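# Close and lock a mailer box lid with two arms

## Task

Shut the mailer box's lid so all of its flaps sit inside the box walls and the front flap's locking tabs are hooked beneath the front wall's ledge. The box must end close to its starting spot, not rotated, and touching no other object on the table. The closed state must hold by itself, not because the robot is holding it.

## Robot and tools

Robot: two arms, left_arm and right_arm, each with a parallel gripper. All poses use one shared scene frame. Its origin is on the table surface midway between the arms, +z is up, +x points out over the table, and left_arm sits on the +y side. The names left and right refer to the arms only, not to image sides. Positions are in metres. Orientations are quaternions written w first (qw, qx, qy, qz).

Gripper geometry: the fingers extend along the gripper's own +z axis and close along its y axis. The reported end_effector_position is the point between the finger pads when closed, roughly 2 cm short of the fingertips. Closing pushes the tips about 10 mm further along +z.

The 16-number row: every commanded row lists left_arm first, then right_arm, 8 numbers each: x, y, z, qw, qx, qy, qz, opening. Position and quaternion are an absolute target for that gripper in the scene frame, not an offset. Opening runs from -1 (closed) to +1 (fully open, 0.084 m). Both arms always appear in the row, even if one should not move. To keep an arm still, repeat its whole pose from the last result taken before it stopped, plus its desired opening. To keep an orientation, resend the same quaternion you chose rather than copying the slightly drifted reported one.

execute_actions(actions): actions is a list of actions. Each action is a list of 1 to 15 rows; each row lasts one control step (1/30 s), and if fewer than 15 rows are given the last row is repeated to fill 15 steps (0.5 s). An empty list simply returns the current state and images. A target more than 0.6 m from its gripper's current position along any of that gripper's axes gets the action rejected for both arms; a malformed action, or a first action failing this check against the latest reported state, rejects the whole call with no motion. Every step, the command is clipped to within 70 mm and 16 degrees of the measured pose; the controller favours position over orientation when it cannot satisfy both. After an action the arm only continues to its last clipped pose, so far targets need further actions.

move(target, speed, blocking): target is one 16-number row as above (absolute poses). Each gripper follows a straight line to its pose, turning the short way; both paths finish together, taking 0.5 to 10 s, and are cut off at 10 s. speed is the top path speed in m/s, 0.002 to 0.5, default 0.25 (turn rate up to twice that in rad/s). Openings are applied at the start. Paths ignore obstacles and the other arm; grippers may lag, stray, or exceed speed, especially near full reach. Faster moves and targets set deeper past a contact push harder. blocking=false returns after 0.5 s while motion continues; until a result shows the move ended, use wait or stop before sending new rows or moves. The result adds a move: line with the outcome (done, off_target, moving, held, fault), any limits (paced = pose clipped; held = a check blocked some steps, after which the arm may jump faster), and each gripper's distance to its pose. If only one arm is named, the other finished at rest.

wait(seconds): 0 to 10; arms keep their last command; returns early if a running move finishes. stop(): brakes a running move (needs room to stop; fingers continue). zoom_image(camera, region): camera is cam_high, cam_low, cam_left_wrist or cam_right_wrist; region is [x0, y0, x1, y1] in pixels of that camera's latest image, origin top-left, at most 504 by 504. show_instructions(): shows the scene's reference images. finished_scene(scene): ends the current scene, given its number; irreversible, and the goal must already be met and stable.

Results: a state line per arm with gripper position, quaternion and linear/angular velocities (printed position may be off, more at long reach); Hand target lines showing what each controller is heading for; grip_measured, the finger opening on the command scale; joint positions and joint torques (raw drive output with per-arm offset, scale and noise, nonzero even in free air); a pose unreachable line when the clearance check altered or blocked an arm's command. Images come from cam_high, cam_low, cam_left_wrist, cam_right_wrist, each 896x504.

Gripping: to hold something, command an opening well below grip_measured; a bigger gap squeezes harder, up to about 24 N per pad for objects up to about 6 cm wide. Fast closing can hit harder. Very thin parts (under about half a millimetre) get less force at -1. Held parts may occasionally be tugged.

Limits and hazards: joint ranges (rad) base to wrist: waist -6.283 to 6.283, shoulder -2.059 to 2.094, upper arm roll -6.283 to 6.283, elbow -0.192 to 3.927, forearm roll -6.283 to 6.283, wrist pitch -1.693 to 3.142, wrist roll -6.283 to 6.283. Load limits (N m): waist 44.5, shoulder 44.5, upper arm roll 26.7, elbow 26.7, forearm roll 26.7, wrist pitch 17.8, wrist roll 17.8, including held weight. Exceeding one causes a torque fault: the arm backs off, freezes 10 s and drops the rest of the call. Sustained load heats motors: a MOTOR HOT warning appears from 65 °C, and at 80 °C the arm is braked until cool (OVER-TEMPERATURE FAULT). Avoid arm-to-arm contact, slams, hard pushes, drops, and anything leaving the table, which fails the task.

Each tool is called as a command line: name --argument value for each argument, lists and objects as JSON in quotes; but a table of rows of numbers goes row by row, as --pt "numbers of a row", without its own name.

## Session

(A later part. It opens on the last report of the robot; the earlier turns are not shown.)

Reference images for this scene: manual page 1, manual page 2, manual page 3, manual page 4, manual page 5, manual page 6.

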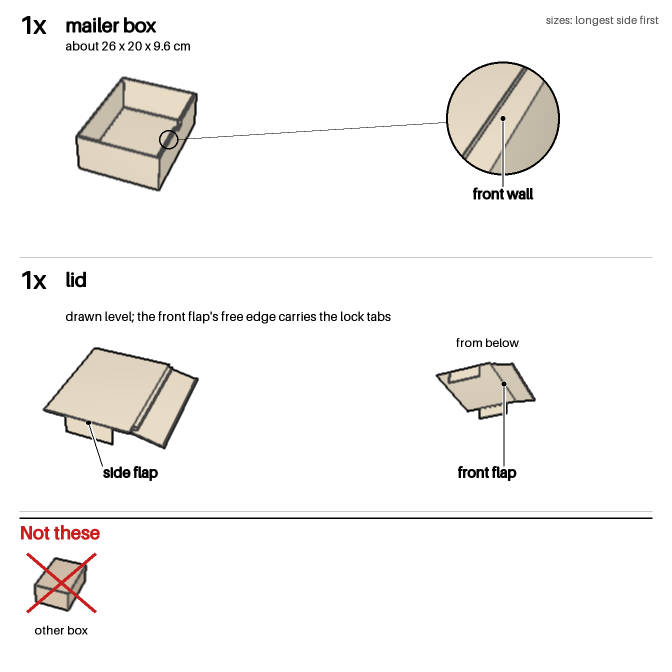

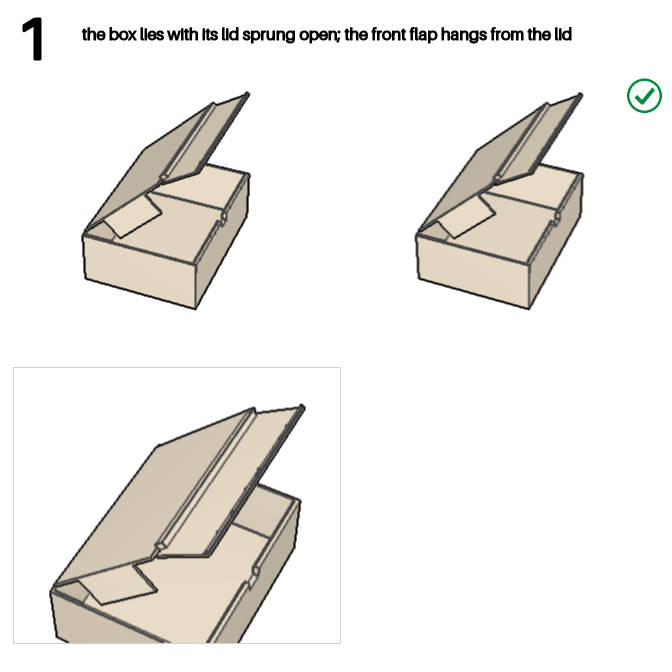

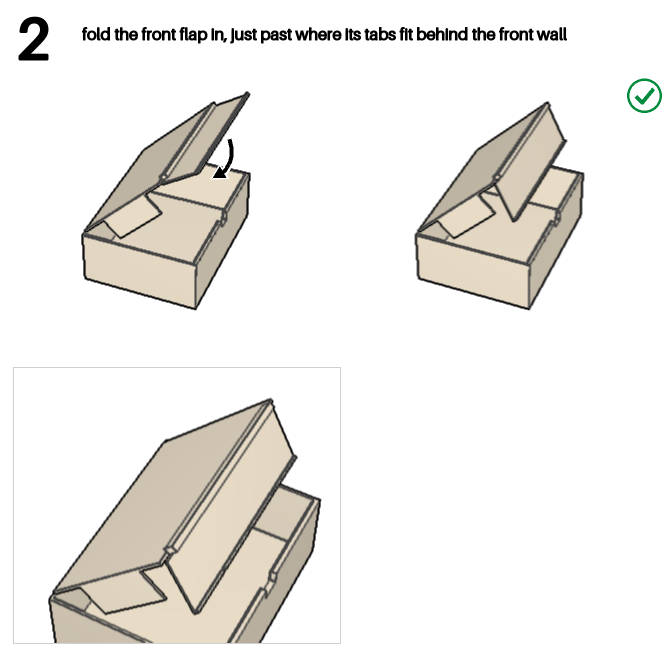

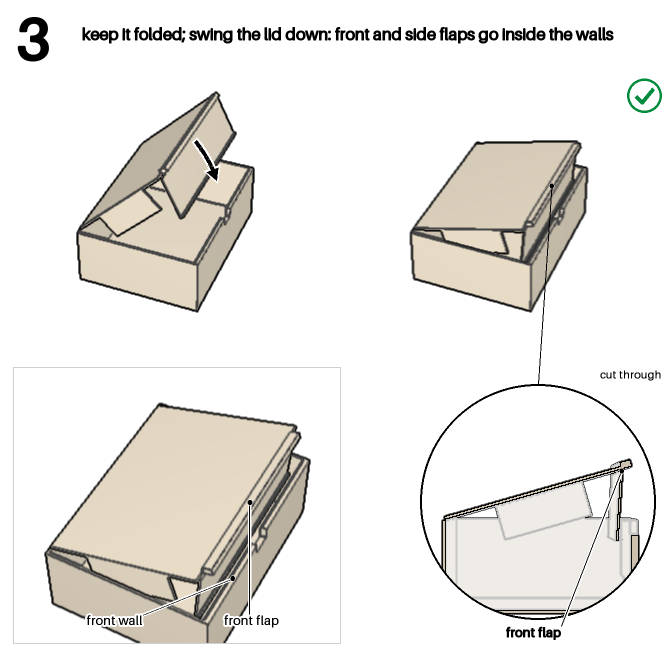

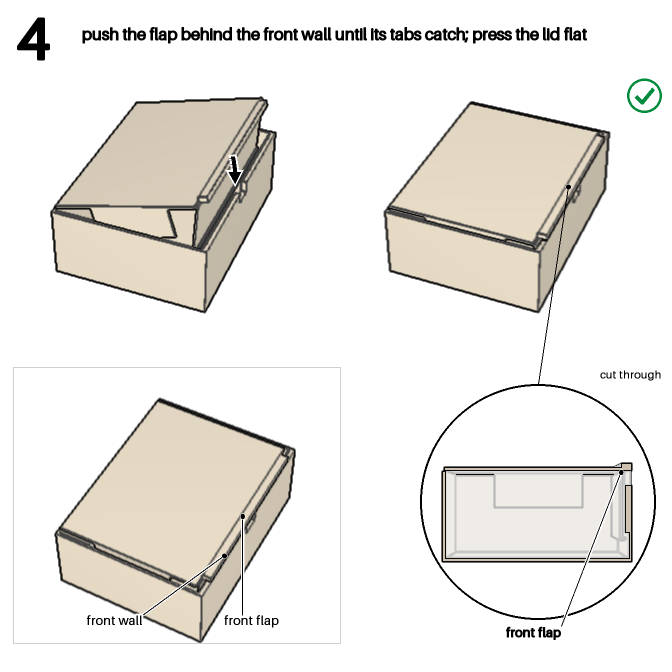

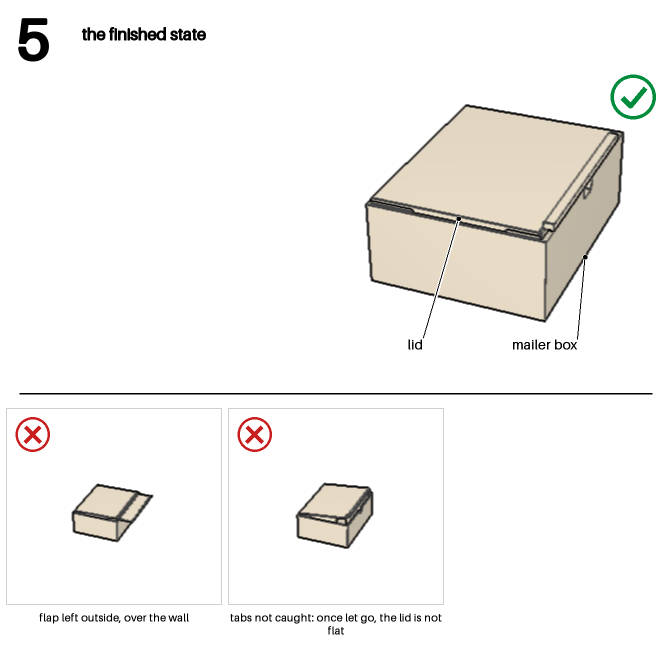

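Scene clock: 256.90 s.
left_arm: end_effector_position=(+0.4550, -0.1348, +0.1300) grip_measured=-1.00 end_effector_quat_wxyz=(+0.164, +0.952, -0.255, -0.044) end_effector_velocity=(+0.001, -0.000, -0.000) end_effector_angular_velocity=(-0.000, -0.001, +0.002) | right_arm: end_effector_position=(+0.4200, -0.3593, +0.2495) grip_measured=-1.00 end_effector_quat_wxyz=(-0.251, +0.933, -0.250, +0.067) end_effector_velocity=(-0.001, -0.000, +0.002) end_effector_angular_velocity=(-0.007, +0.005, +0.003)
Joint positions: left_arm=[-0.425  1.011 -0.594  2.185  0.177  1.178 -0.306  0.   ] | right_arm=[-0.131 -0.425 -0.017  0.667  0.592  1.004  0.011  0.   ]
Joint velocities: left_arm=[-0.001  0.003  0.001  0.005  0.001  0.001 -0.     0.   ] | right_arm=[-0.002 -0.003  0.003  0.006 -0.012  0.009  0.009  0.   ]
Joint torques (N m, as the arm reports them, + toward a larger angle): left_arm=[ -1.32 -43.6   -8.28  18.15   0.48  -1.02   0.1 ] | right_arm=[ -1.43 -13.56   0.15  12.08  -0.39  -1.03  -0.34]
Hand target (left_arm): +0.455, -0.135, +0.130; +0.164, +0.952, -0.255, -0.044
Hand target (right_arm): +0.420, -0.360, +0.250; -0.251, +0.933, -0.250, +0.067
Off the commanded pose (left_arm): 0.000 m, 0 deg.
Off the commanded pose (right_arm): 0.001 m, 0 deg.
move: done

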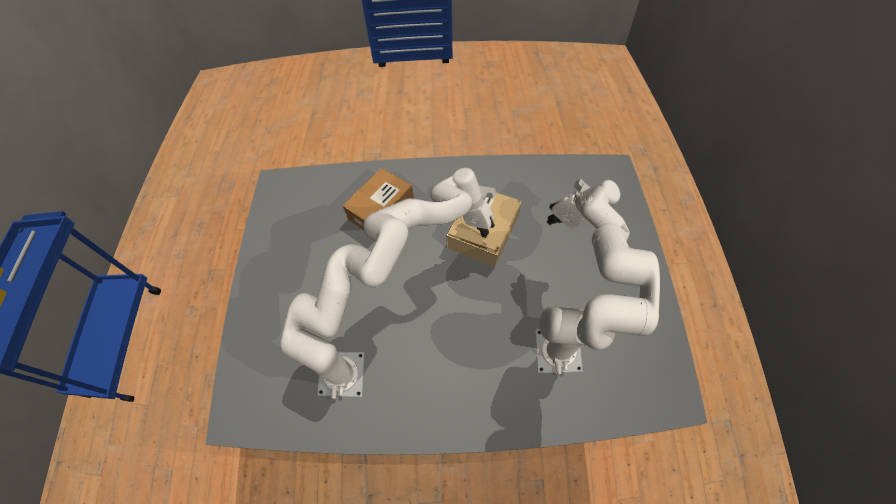

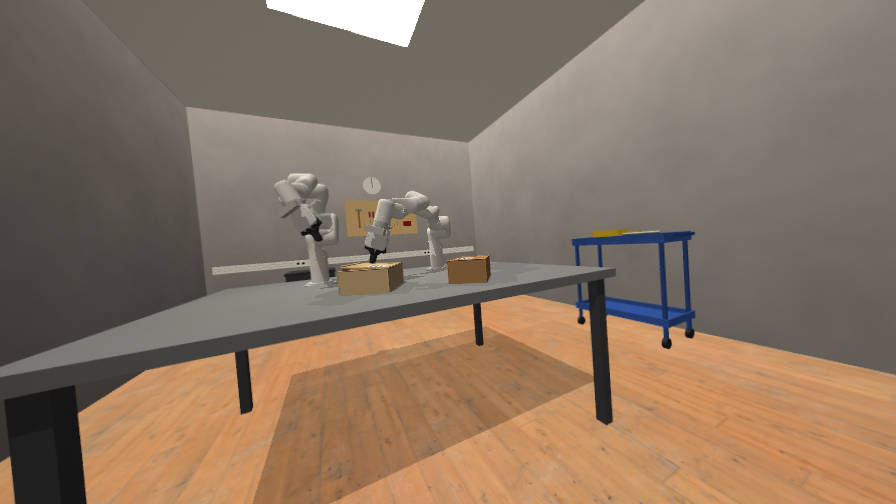

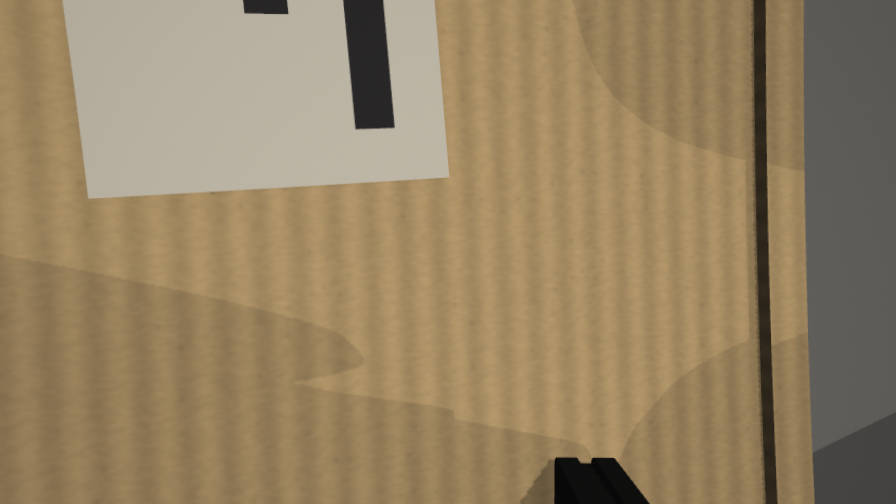

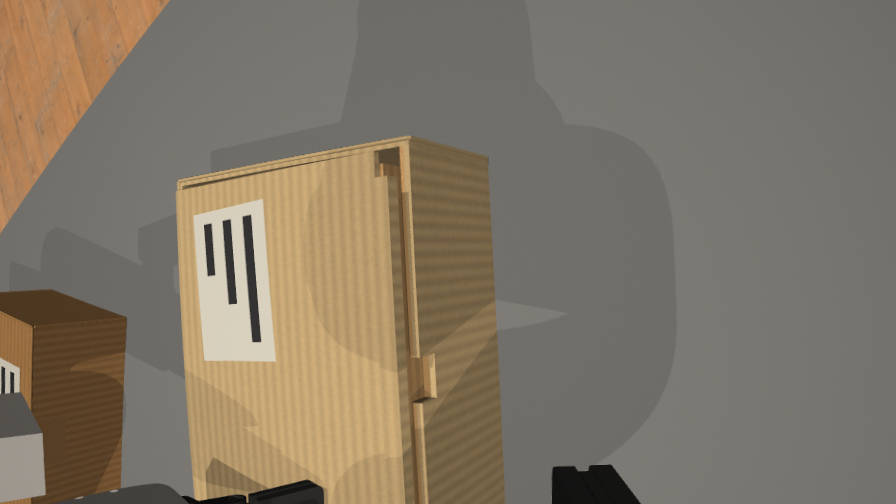

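move --target '[0.47,-0.17,0.128,0.164,0.951,-0.255,-0.044,-1,0.42,-0.36,0.25,-0.25,0.933,-0.25,0.067,-1]' --speed 0.04

move --target '[0.47,-0.17,0.114,0.164,0.951,-0.255,-0.044,-1,0.42,-0.36,0.25,-0.25,0.933,-0.25,0.067,-1]' --speed 0.02

move --target '[0.47,-0.17,0.16,0.164,0.951,-0.255,-0.044,-1,0.42,-0.36,0.25,-0.25,0.933,-0.25,0.067,-1]' --speed 0.08

Scene clock: 268.70 s.
left_arm: end_effector_position=(+0.4694, -0.1693, +0.1278) grip_measured=-1.00 end_effector_quat_wxyz=(+0.172, +0.952, -0.253, -0.030) end_effector_velocity=(+0.003, -0.001, +0.003) end_effector_angular_velocity=(-0.007, -0.007, +0.005) | right_arm: end_effector_position=(+0.4200, -0.3600, +0.2500) grip_measured=-1.00 end_effector_quat_wxyz=(-0.250, +0.933, -0.250, +0.067) end_effector_velocity=(+0.000, +0.000, +0.000) end_effector_angular_velocity=(-0.003, -0.001, +0.002)
Joint positions: left_arm=[-0.612  1.264 -0.551  2.7    0.199  1.357 -0.293  0.   ] | right_arm=[-0.133 -0.426 -0.017  0.669  0.59   1.005  0.013  0.   ]
Joint velocities: left_arm=[-0.015  0.017  0.018  0.046 -0.015  0.012  0.007  0.   ] | right_arm=[-0.001  0.     0.002  0.001 -0.002 -0.001 -0.     0.   ]
Joint torques (N m, as the arm reports them, + toward a larger angle): left_arm=[ -1.01 -46.89  -4.43  17.7    0.79  -1.15   0.14] | right_arm=[ -1.44 -13.67   0.04  12.29  -0.35  -0.87  -0.31]
Hand target (left_arm): +0.469, -0.170, +0.128; +0.172, +0.952, -0.253, -0.030
Hand target (right_arm): +0.420, -0.360, +0.250; -0.250, +0.933, -0.250, +0.067
Off the commanded pose (left_arm): 0.001 m, 2 deg.
Off the commanded pose (right_arm): 0.000 m, 0 deg.
elbow stopped short (left arm): the move would have taken joint 4 (elbow) straighter than the controller allows; a more bent joint 4 avoids this.
move: done

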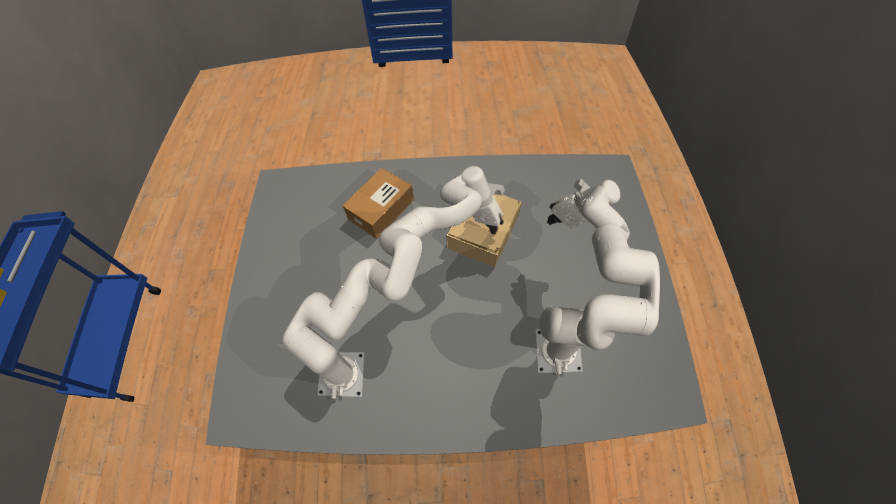

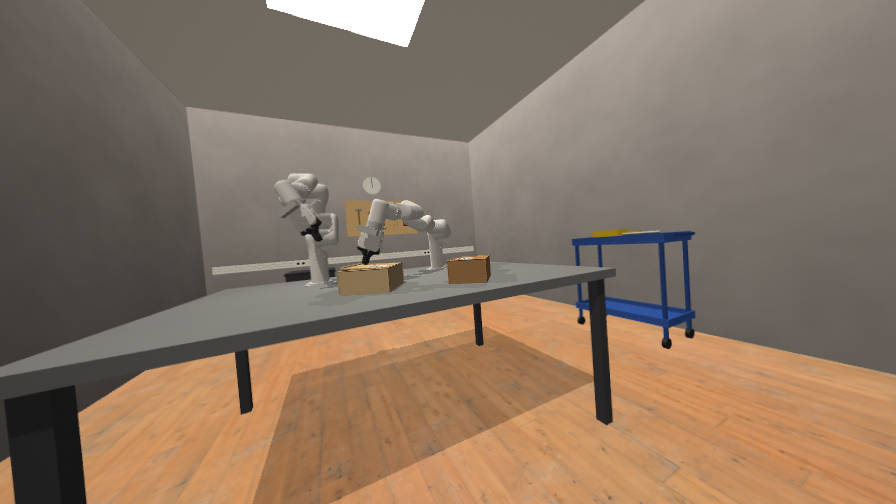

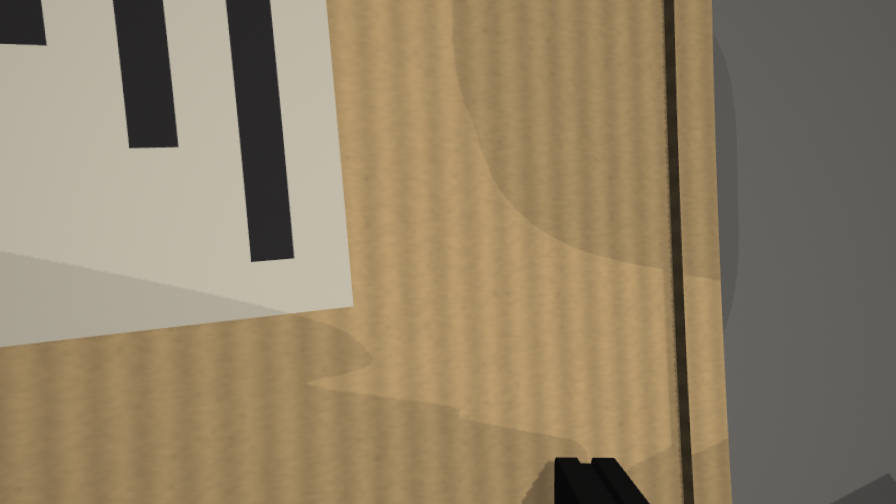

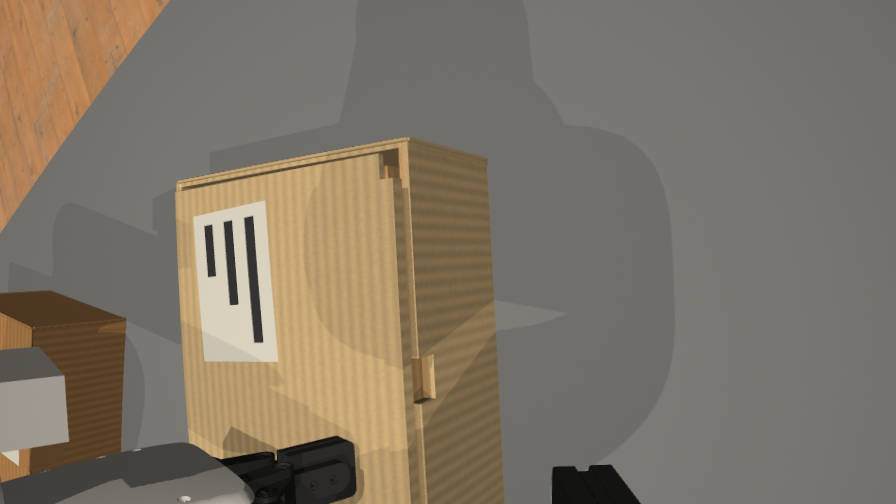

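Scene clock: 269.73 s.
left_arm: end_effector_position=(+0.4706, -0.1704, +0.1195) grip_measured=-1.00 end_effector_quat_wxyz=(+0.173, +0.951, -0.253, -0.030) end_effector_velocity=(-0.000, -0.000, -0.005) end_effector_angular_velocity=(+0.003, +0.001, -0.001) | right_arm: end_effector_position=(+0.4200, -0.3600, +0.2500) grip_measured=-1.00 end_effector_quat_wxyz=(-0.250, +0.933, -0.250, +0.067) end_effector_velocity=(-0.000, +0.000, -0.000) end_effector_angular_velocity=(-0.002, +0.001, +0.002)
Joint positions: left_arm=[-0.617  1.28  -0.539  2.708  0.188  1.346 -0.285  0.   ] | right_arm=[-0.133 -0.426 -0.017  0.669  0.59   1.005  0.013  0.   ]
Joint velocities: left_arm=[-0.004  0.005  0.015 -0.    -0.012 -0.004  0.004  0.   ] | right_arm=[ 0.    -0.     0.     0.    -0.002  0.001 -0.     0.   ]
Joint torques (N m, as the arm reports them, + toward a larger angle): left_arm=[ -0.8  -27.04  -0.19   7.87   2.12  -0.53   0.24] | right_arm=[ -1.3  -13.7    0.14  12.24  -0.22  -0.91  -0.42]
Hand target (left_arm): +0.469, -0.169, +0.114; +0.170, +0.952, -0.253, -0.033
Hand target (right_arm): +0.420, -0.360, +0.250; -0.250, +0.933, -0.250, +0.067
Off the commanded pose (left_arm): 0.006 m, 2 deg.
Off the commanded pose (right_arm): 0.000 m, 0 deg.
elbow stopped short (left arm): the move would have taken joint 4 (elbow) straighter than the controller allows; a more bent joint 4 avoids this.
move: off_target (left_arm)

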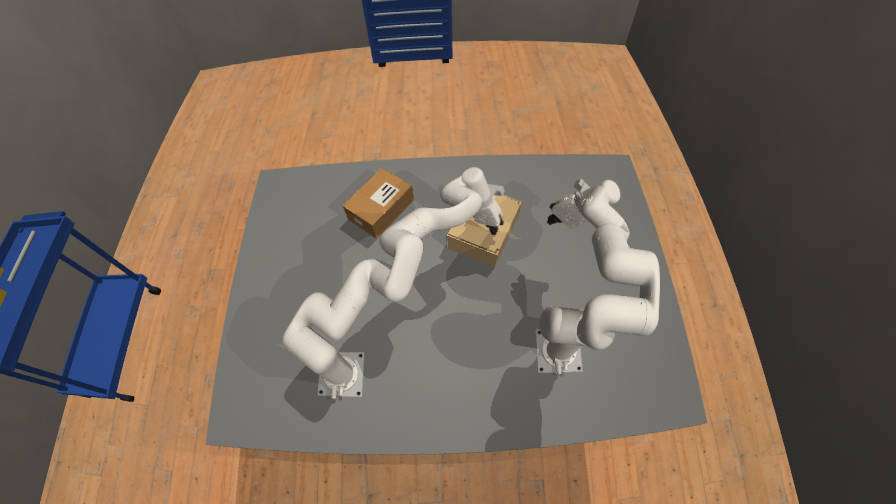

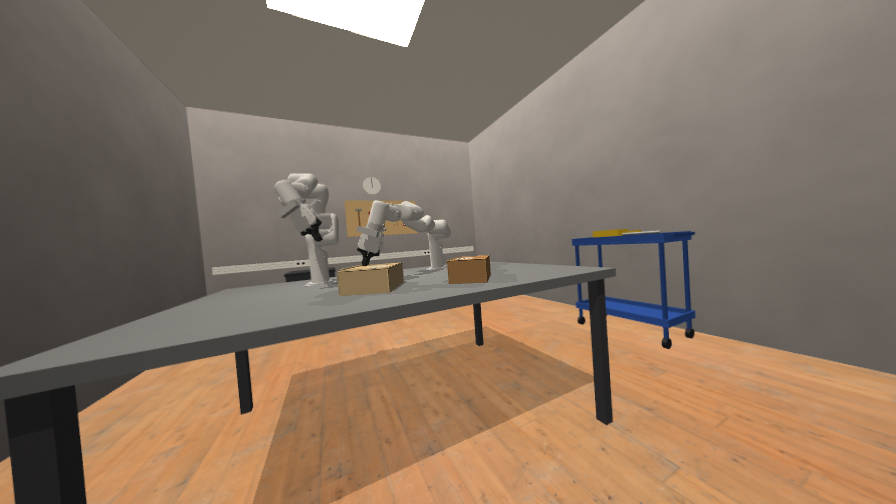

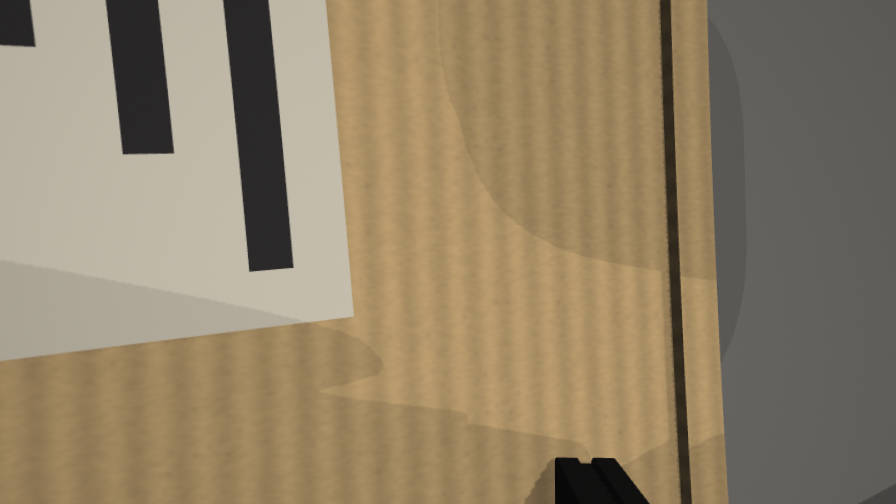

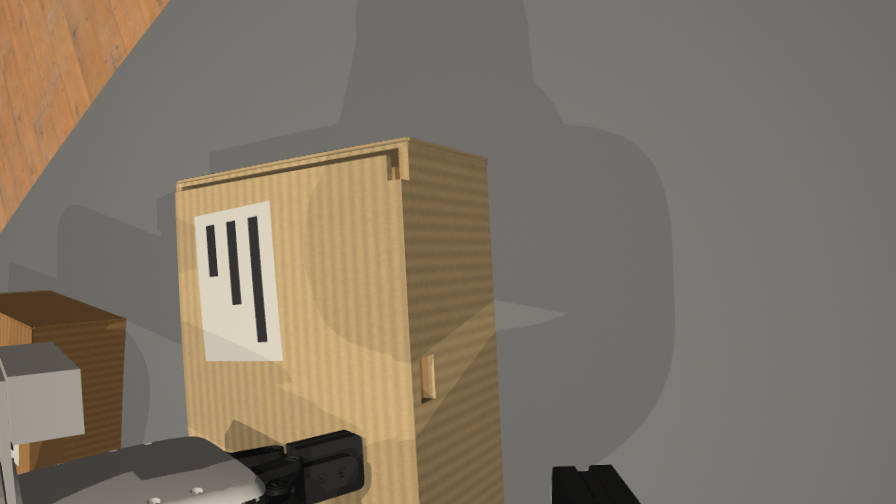

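Scene clock: 270.67 s.
left_arm: end_effector_position=(+0.4692, -0.1694, +0.1588) grip_measured=-1.00 end_effector_quat_wxyz=(+0.177, +0.951, -0.251, -0.022) end_effector_velocity=(+0.001, -0.000, +0.005) end_effector_angular_velocity=(-0.005, -0.004, +0.002) | right_arm: end_effector_position=(+0.4200, -0.3600, +0.2500) grip_measured=-1.00 end_effector_quat_wxyz=(-0.250, +0.933, -0.250, +0.067) end_effector_velocity=(-0.000, -0.001, -0.000) end_effector_angular_velocity=(-0.002, +0.000, -0.002)
Joint positions: left_arm=[-0.616  1.219 -0.53   2.704  0.171  1.382 -0.302  0.   ] | right_arm=[-0.133 -0.426 -0.017  0.669  0.59   1.005  0.013  0.   ]
Joint velocities: left_arm=[-0.003 -0.008  0.015  0.002 -0.016  0.001  0.002  0.   ] | right_arm=[ 0.     0.    -0.003 -0.001 -0.003 -0.001  0.     0.   ]
Joint torques (N m, as the arm reports them, + toward a larger angle): left_arm=[ -1.07 -46.62  -4.26  18.06   0.59  -1.12   0.15] | right_arm=[ -1.25 -13.69   0.04  11.97  -0.19  -0.85  -0.41]
Hand target (left_arm): +0.469, -0.169, +0.160; +0.177, +0.951, -0.251, -0.021
Hand target (right_arm): +0.420, -0.360, +0.250; -0.250, +0.933, -0.250, +0.067
Off the commanded pose (left_arm): 0.002 m, 3 deg.
Off the commanded pose (right_arm): 0.000 m, 0 deg.
elbow stopped short (left arm): the move would have taken joint 4 (elbow) straighter than the controller allows; a more bent joint 4 avoids this.
move: off_target (left_arm)

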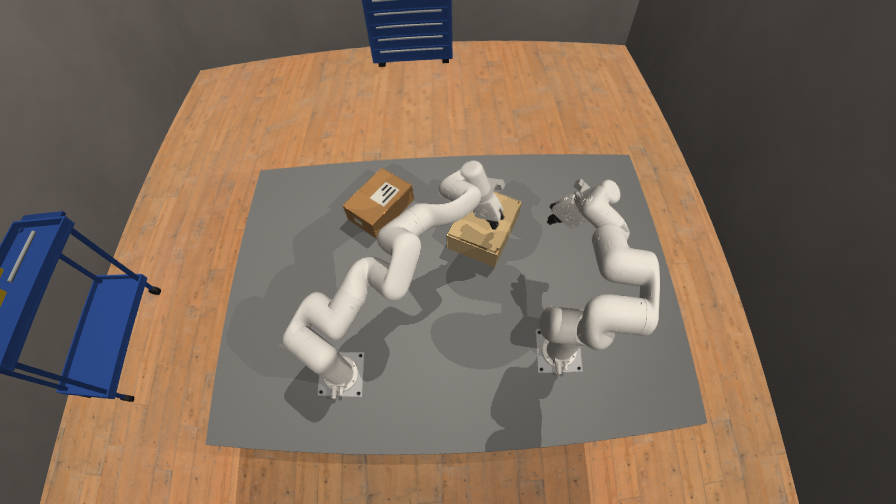

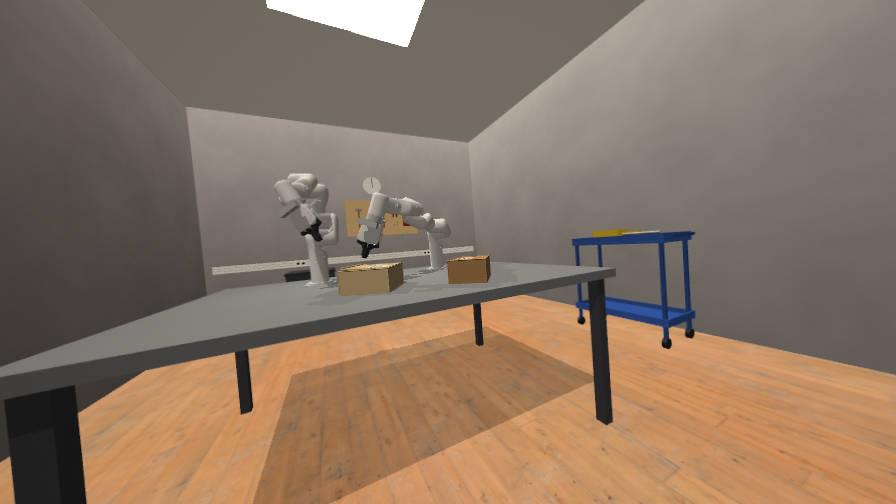

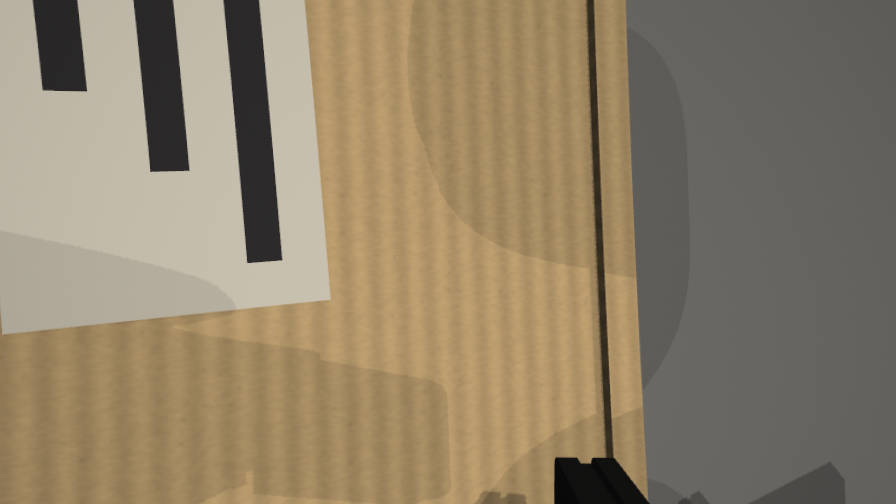

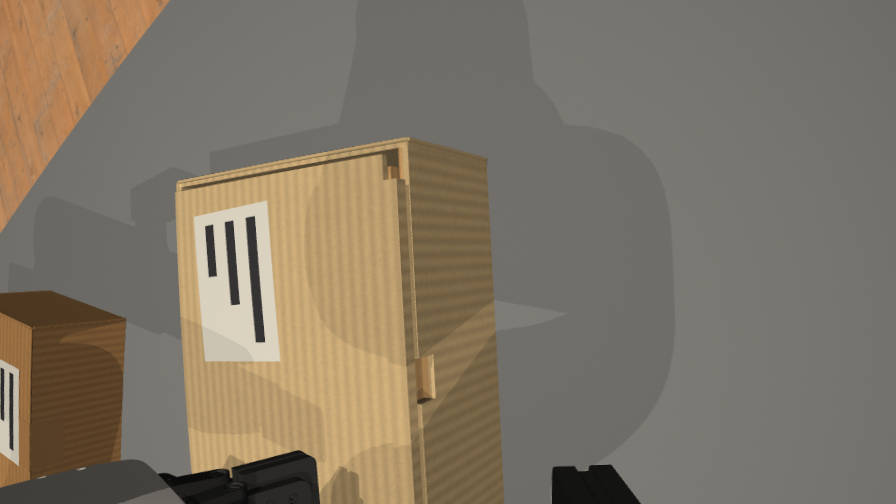

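move --target '[0.30,0.10,0.28,0.164,0.951,-0.255,-0.044,-1,0.42,-0.20,0.42,0,1,0,0,-1]'

zoom_image --camera "cam_low" --region '[320,220,420,300]'

zoom_image --camera "cam_high" --region '[420,160,540,280]'

Scene clock: 280.53 s.
left_arm: end_effector_position=(+0.3013, +0.1006, +0.2805) grip_measured=-1.00 end_effector_quat_wxyz=(+0.164, +0.952, -0.254, -0.044) end_effector_velocity=(-0.001, +0.001, +0.001) end_effector_angular_velocity=(-0.009, -0.006, +0.001) | right_arm: end_effector_position=(+0.4203, -0.2002, +0.4199) grip_measured=-1.00 end_effector_quat_wxyz=(+0.000, +1.000, +0.001, -0.001) end_effector_velocity=(+0.001, +0.000, +0.000) end_effector_angular_velocity=(-0.000, -0.001, -0.001)
Joint positions: left_arm=[ 0.069 -0.193 -0.564  1.066 -0.467  1.269  0.164  0.   ] | right_arm=[ 0.025 -0.131  0.411  1.54   0.052  1.662  0.374  0.   ]
Joint velocities: left_arm=[ 0.    -0.014  0.006 -0.011 -0.012 -0.003  0.012  0.   ] | right_arm=[-0.001  0.003  0.001  0.004 -0.001  0.001  0.002  0.   ]
Joint torques (N m, as the arm reports them, + toward a larger angle): left_arm=[ -0.99 -14.26   3.1   20.4    0.51  -0.8    0.17] | right_arm=[ -1.54 -19.58  -1.33  11.27  -0.45  -0.97  -0.43]
Hand target (left_arm): +0.301, +0.101, +0.281; +0.165, +0.952, -0.254, -0.043
Hand target (right_arm): +0.420, -0.200, +0.420; +0.000, +1.000, +0.001, -0.001
Off the commanded pose (left_arm): 0.001 m, 0 deg.
Off the commanded pose (right_arm): 0.000 m, 0 deg.
move: done; limits=paced

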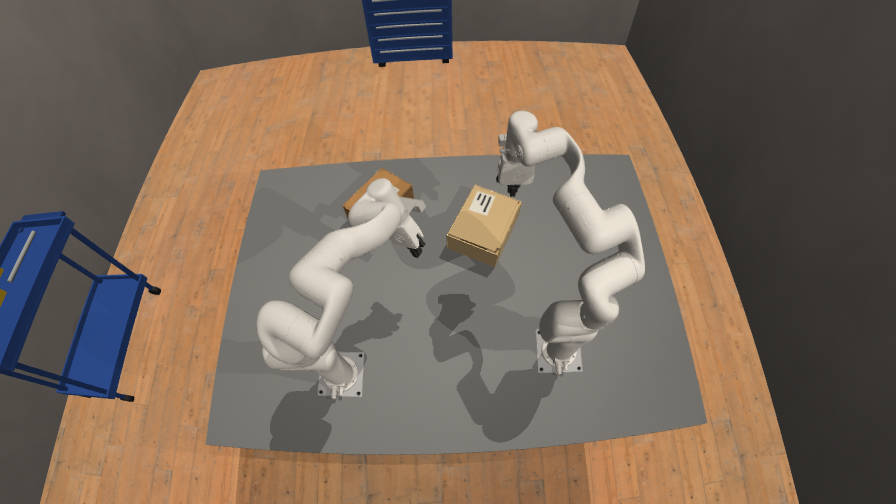

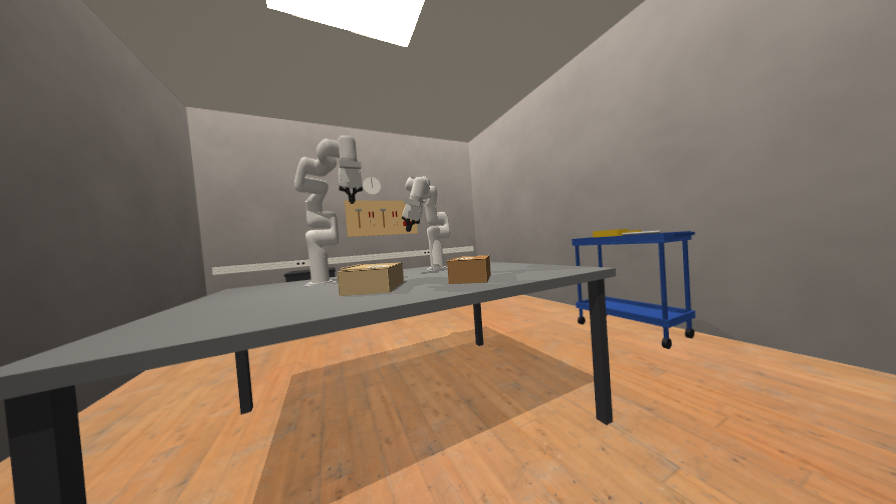

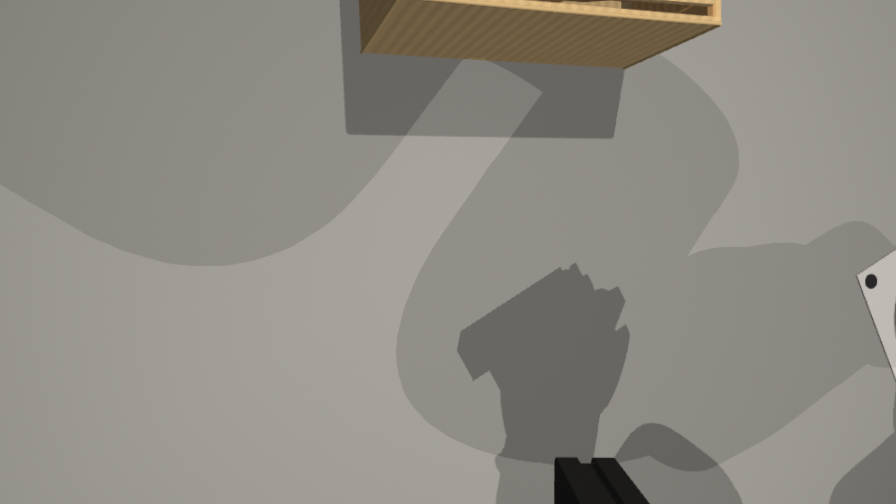

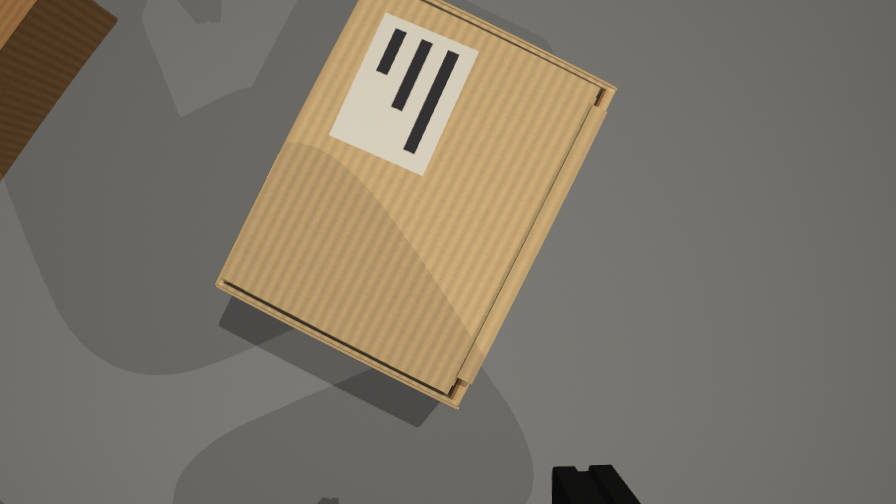

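Region (320, 220, 420, 300) of cam_low's 896x504 image, scaled by 5.040, with more detail than that image has; it fills the top 403 rows of this view, and the rest is white.

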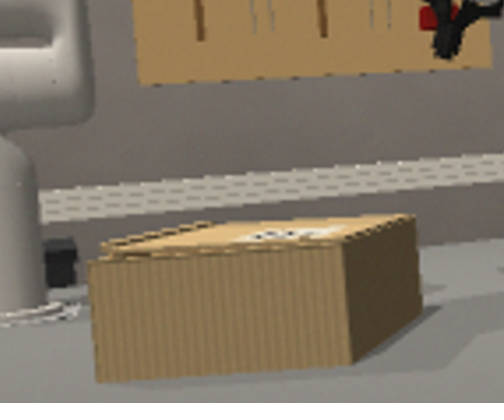

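Region (420, 160, 540, 280) of cam_high's 896x504 image, scaled by 4.200, with more detail than that image has.

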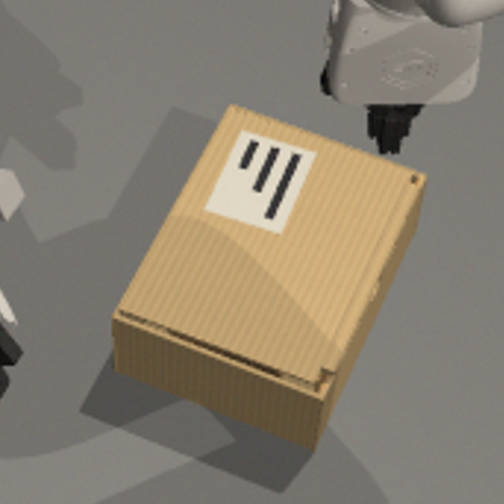

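move --target '[0.30,0.10,0.28,0.164,0.951,-0.255,-0.044,-1,0.4286,-0.40,0.249,0,1,0,0,-1]'

Scene clock: 302.53 s.
left_arm: end_effector_position=(+0.3000, +0.1000, +0.2800) grip_measured=-1.00 end_effector_quat_wxyz=(+0.164, +0.952, -0.255, -0.044) end_effector_velocity=(-0.000, -0.000, -0.000) end_effector_angular_velocity=(-0.000, +0.002, -0.000) | right_arm: end_effector_position=(+0.4281, -0.3996, +0.2493) grip_measured=-1.00 end_effector_quat_wxyz=(-0.000, +1.000, -0.000, +0.001) end_effector_velocity=(+0.000, -0.001, -0.002) end_effector_angular_velocity=(+0.001, +0.001, +0.002)
Joint positions: left_arm=[ 0.067 -0.196 -0.565  1.062 -0.469  1.267  0.165  0.   ] | right_arm=[-0.146 -0.258  0.132  0.912  0.038  1.167 -0.094  0.   ]
Joint velocities: left_arm=[ 0.     0.001 -0.001 -0.    -0.001  0.001 -0.     0.   ] | right_arm=[-0.     0.003 -0.002 -0.003  0.    -0.004 -0.004  0.   ]
Joint torques (N m, as the arm reports them, + toward a larger angle): left_arm=[ -1.03 -14.65   3.01  20.37   0.55  -0.78   0.15] | right_arm=[ -1.41 -18.98  -0.71  12.08  -0.56  -1.03  -0.36]
Hand target (left_arm): +0.300, +0.100, +0.280; +0.164, +0.952, -0.255, -0.044
Hand target (right_arm): +0.428, -0.400, +0.249; -0.001, +1.000, -0.001, +0.000
Off the commanded pose (left_arm): 0.000 m, 0 deg.
Off the commanded pose (right_arm): 0.001 m, 0 deg.
move: done

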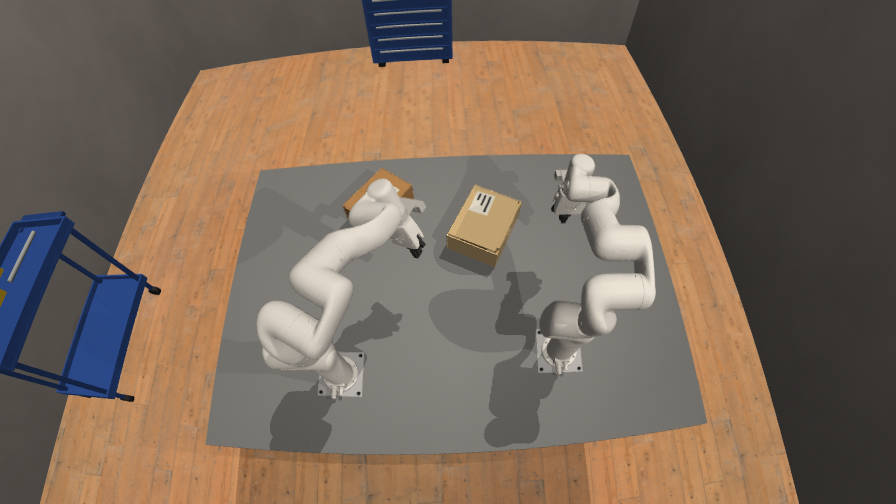

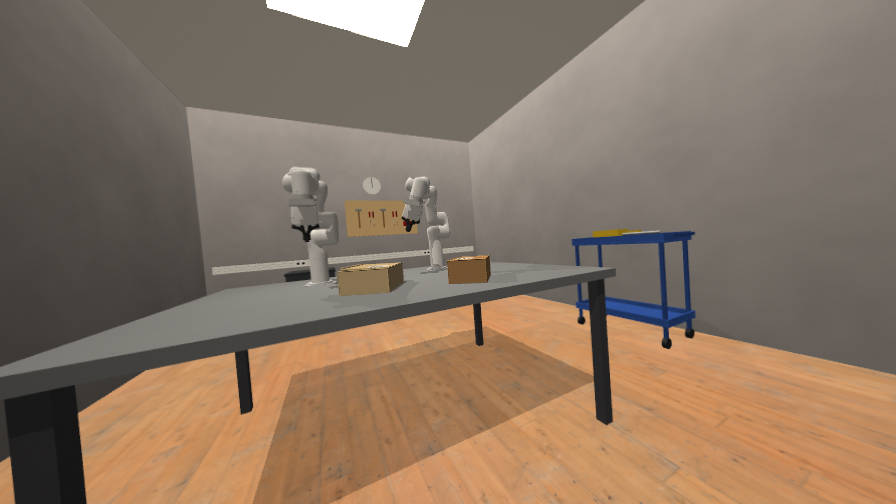

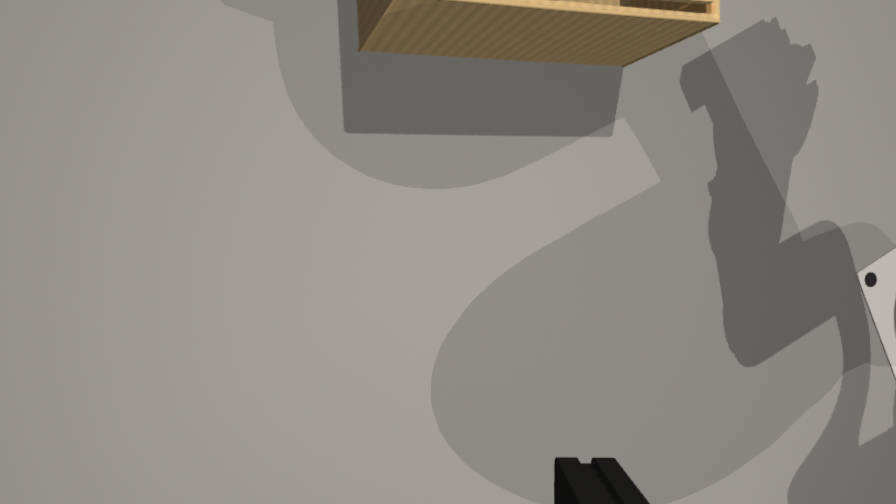

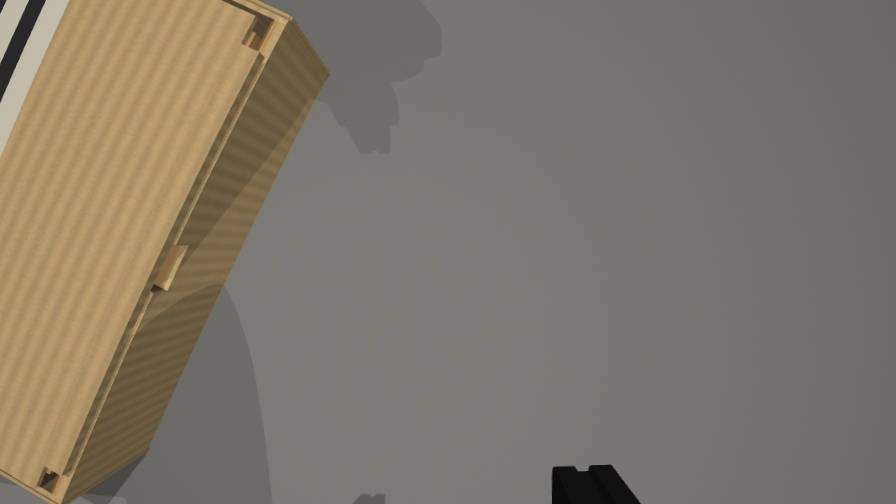

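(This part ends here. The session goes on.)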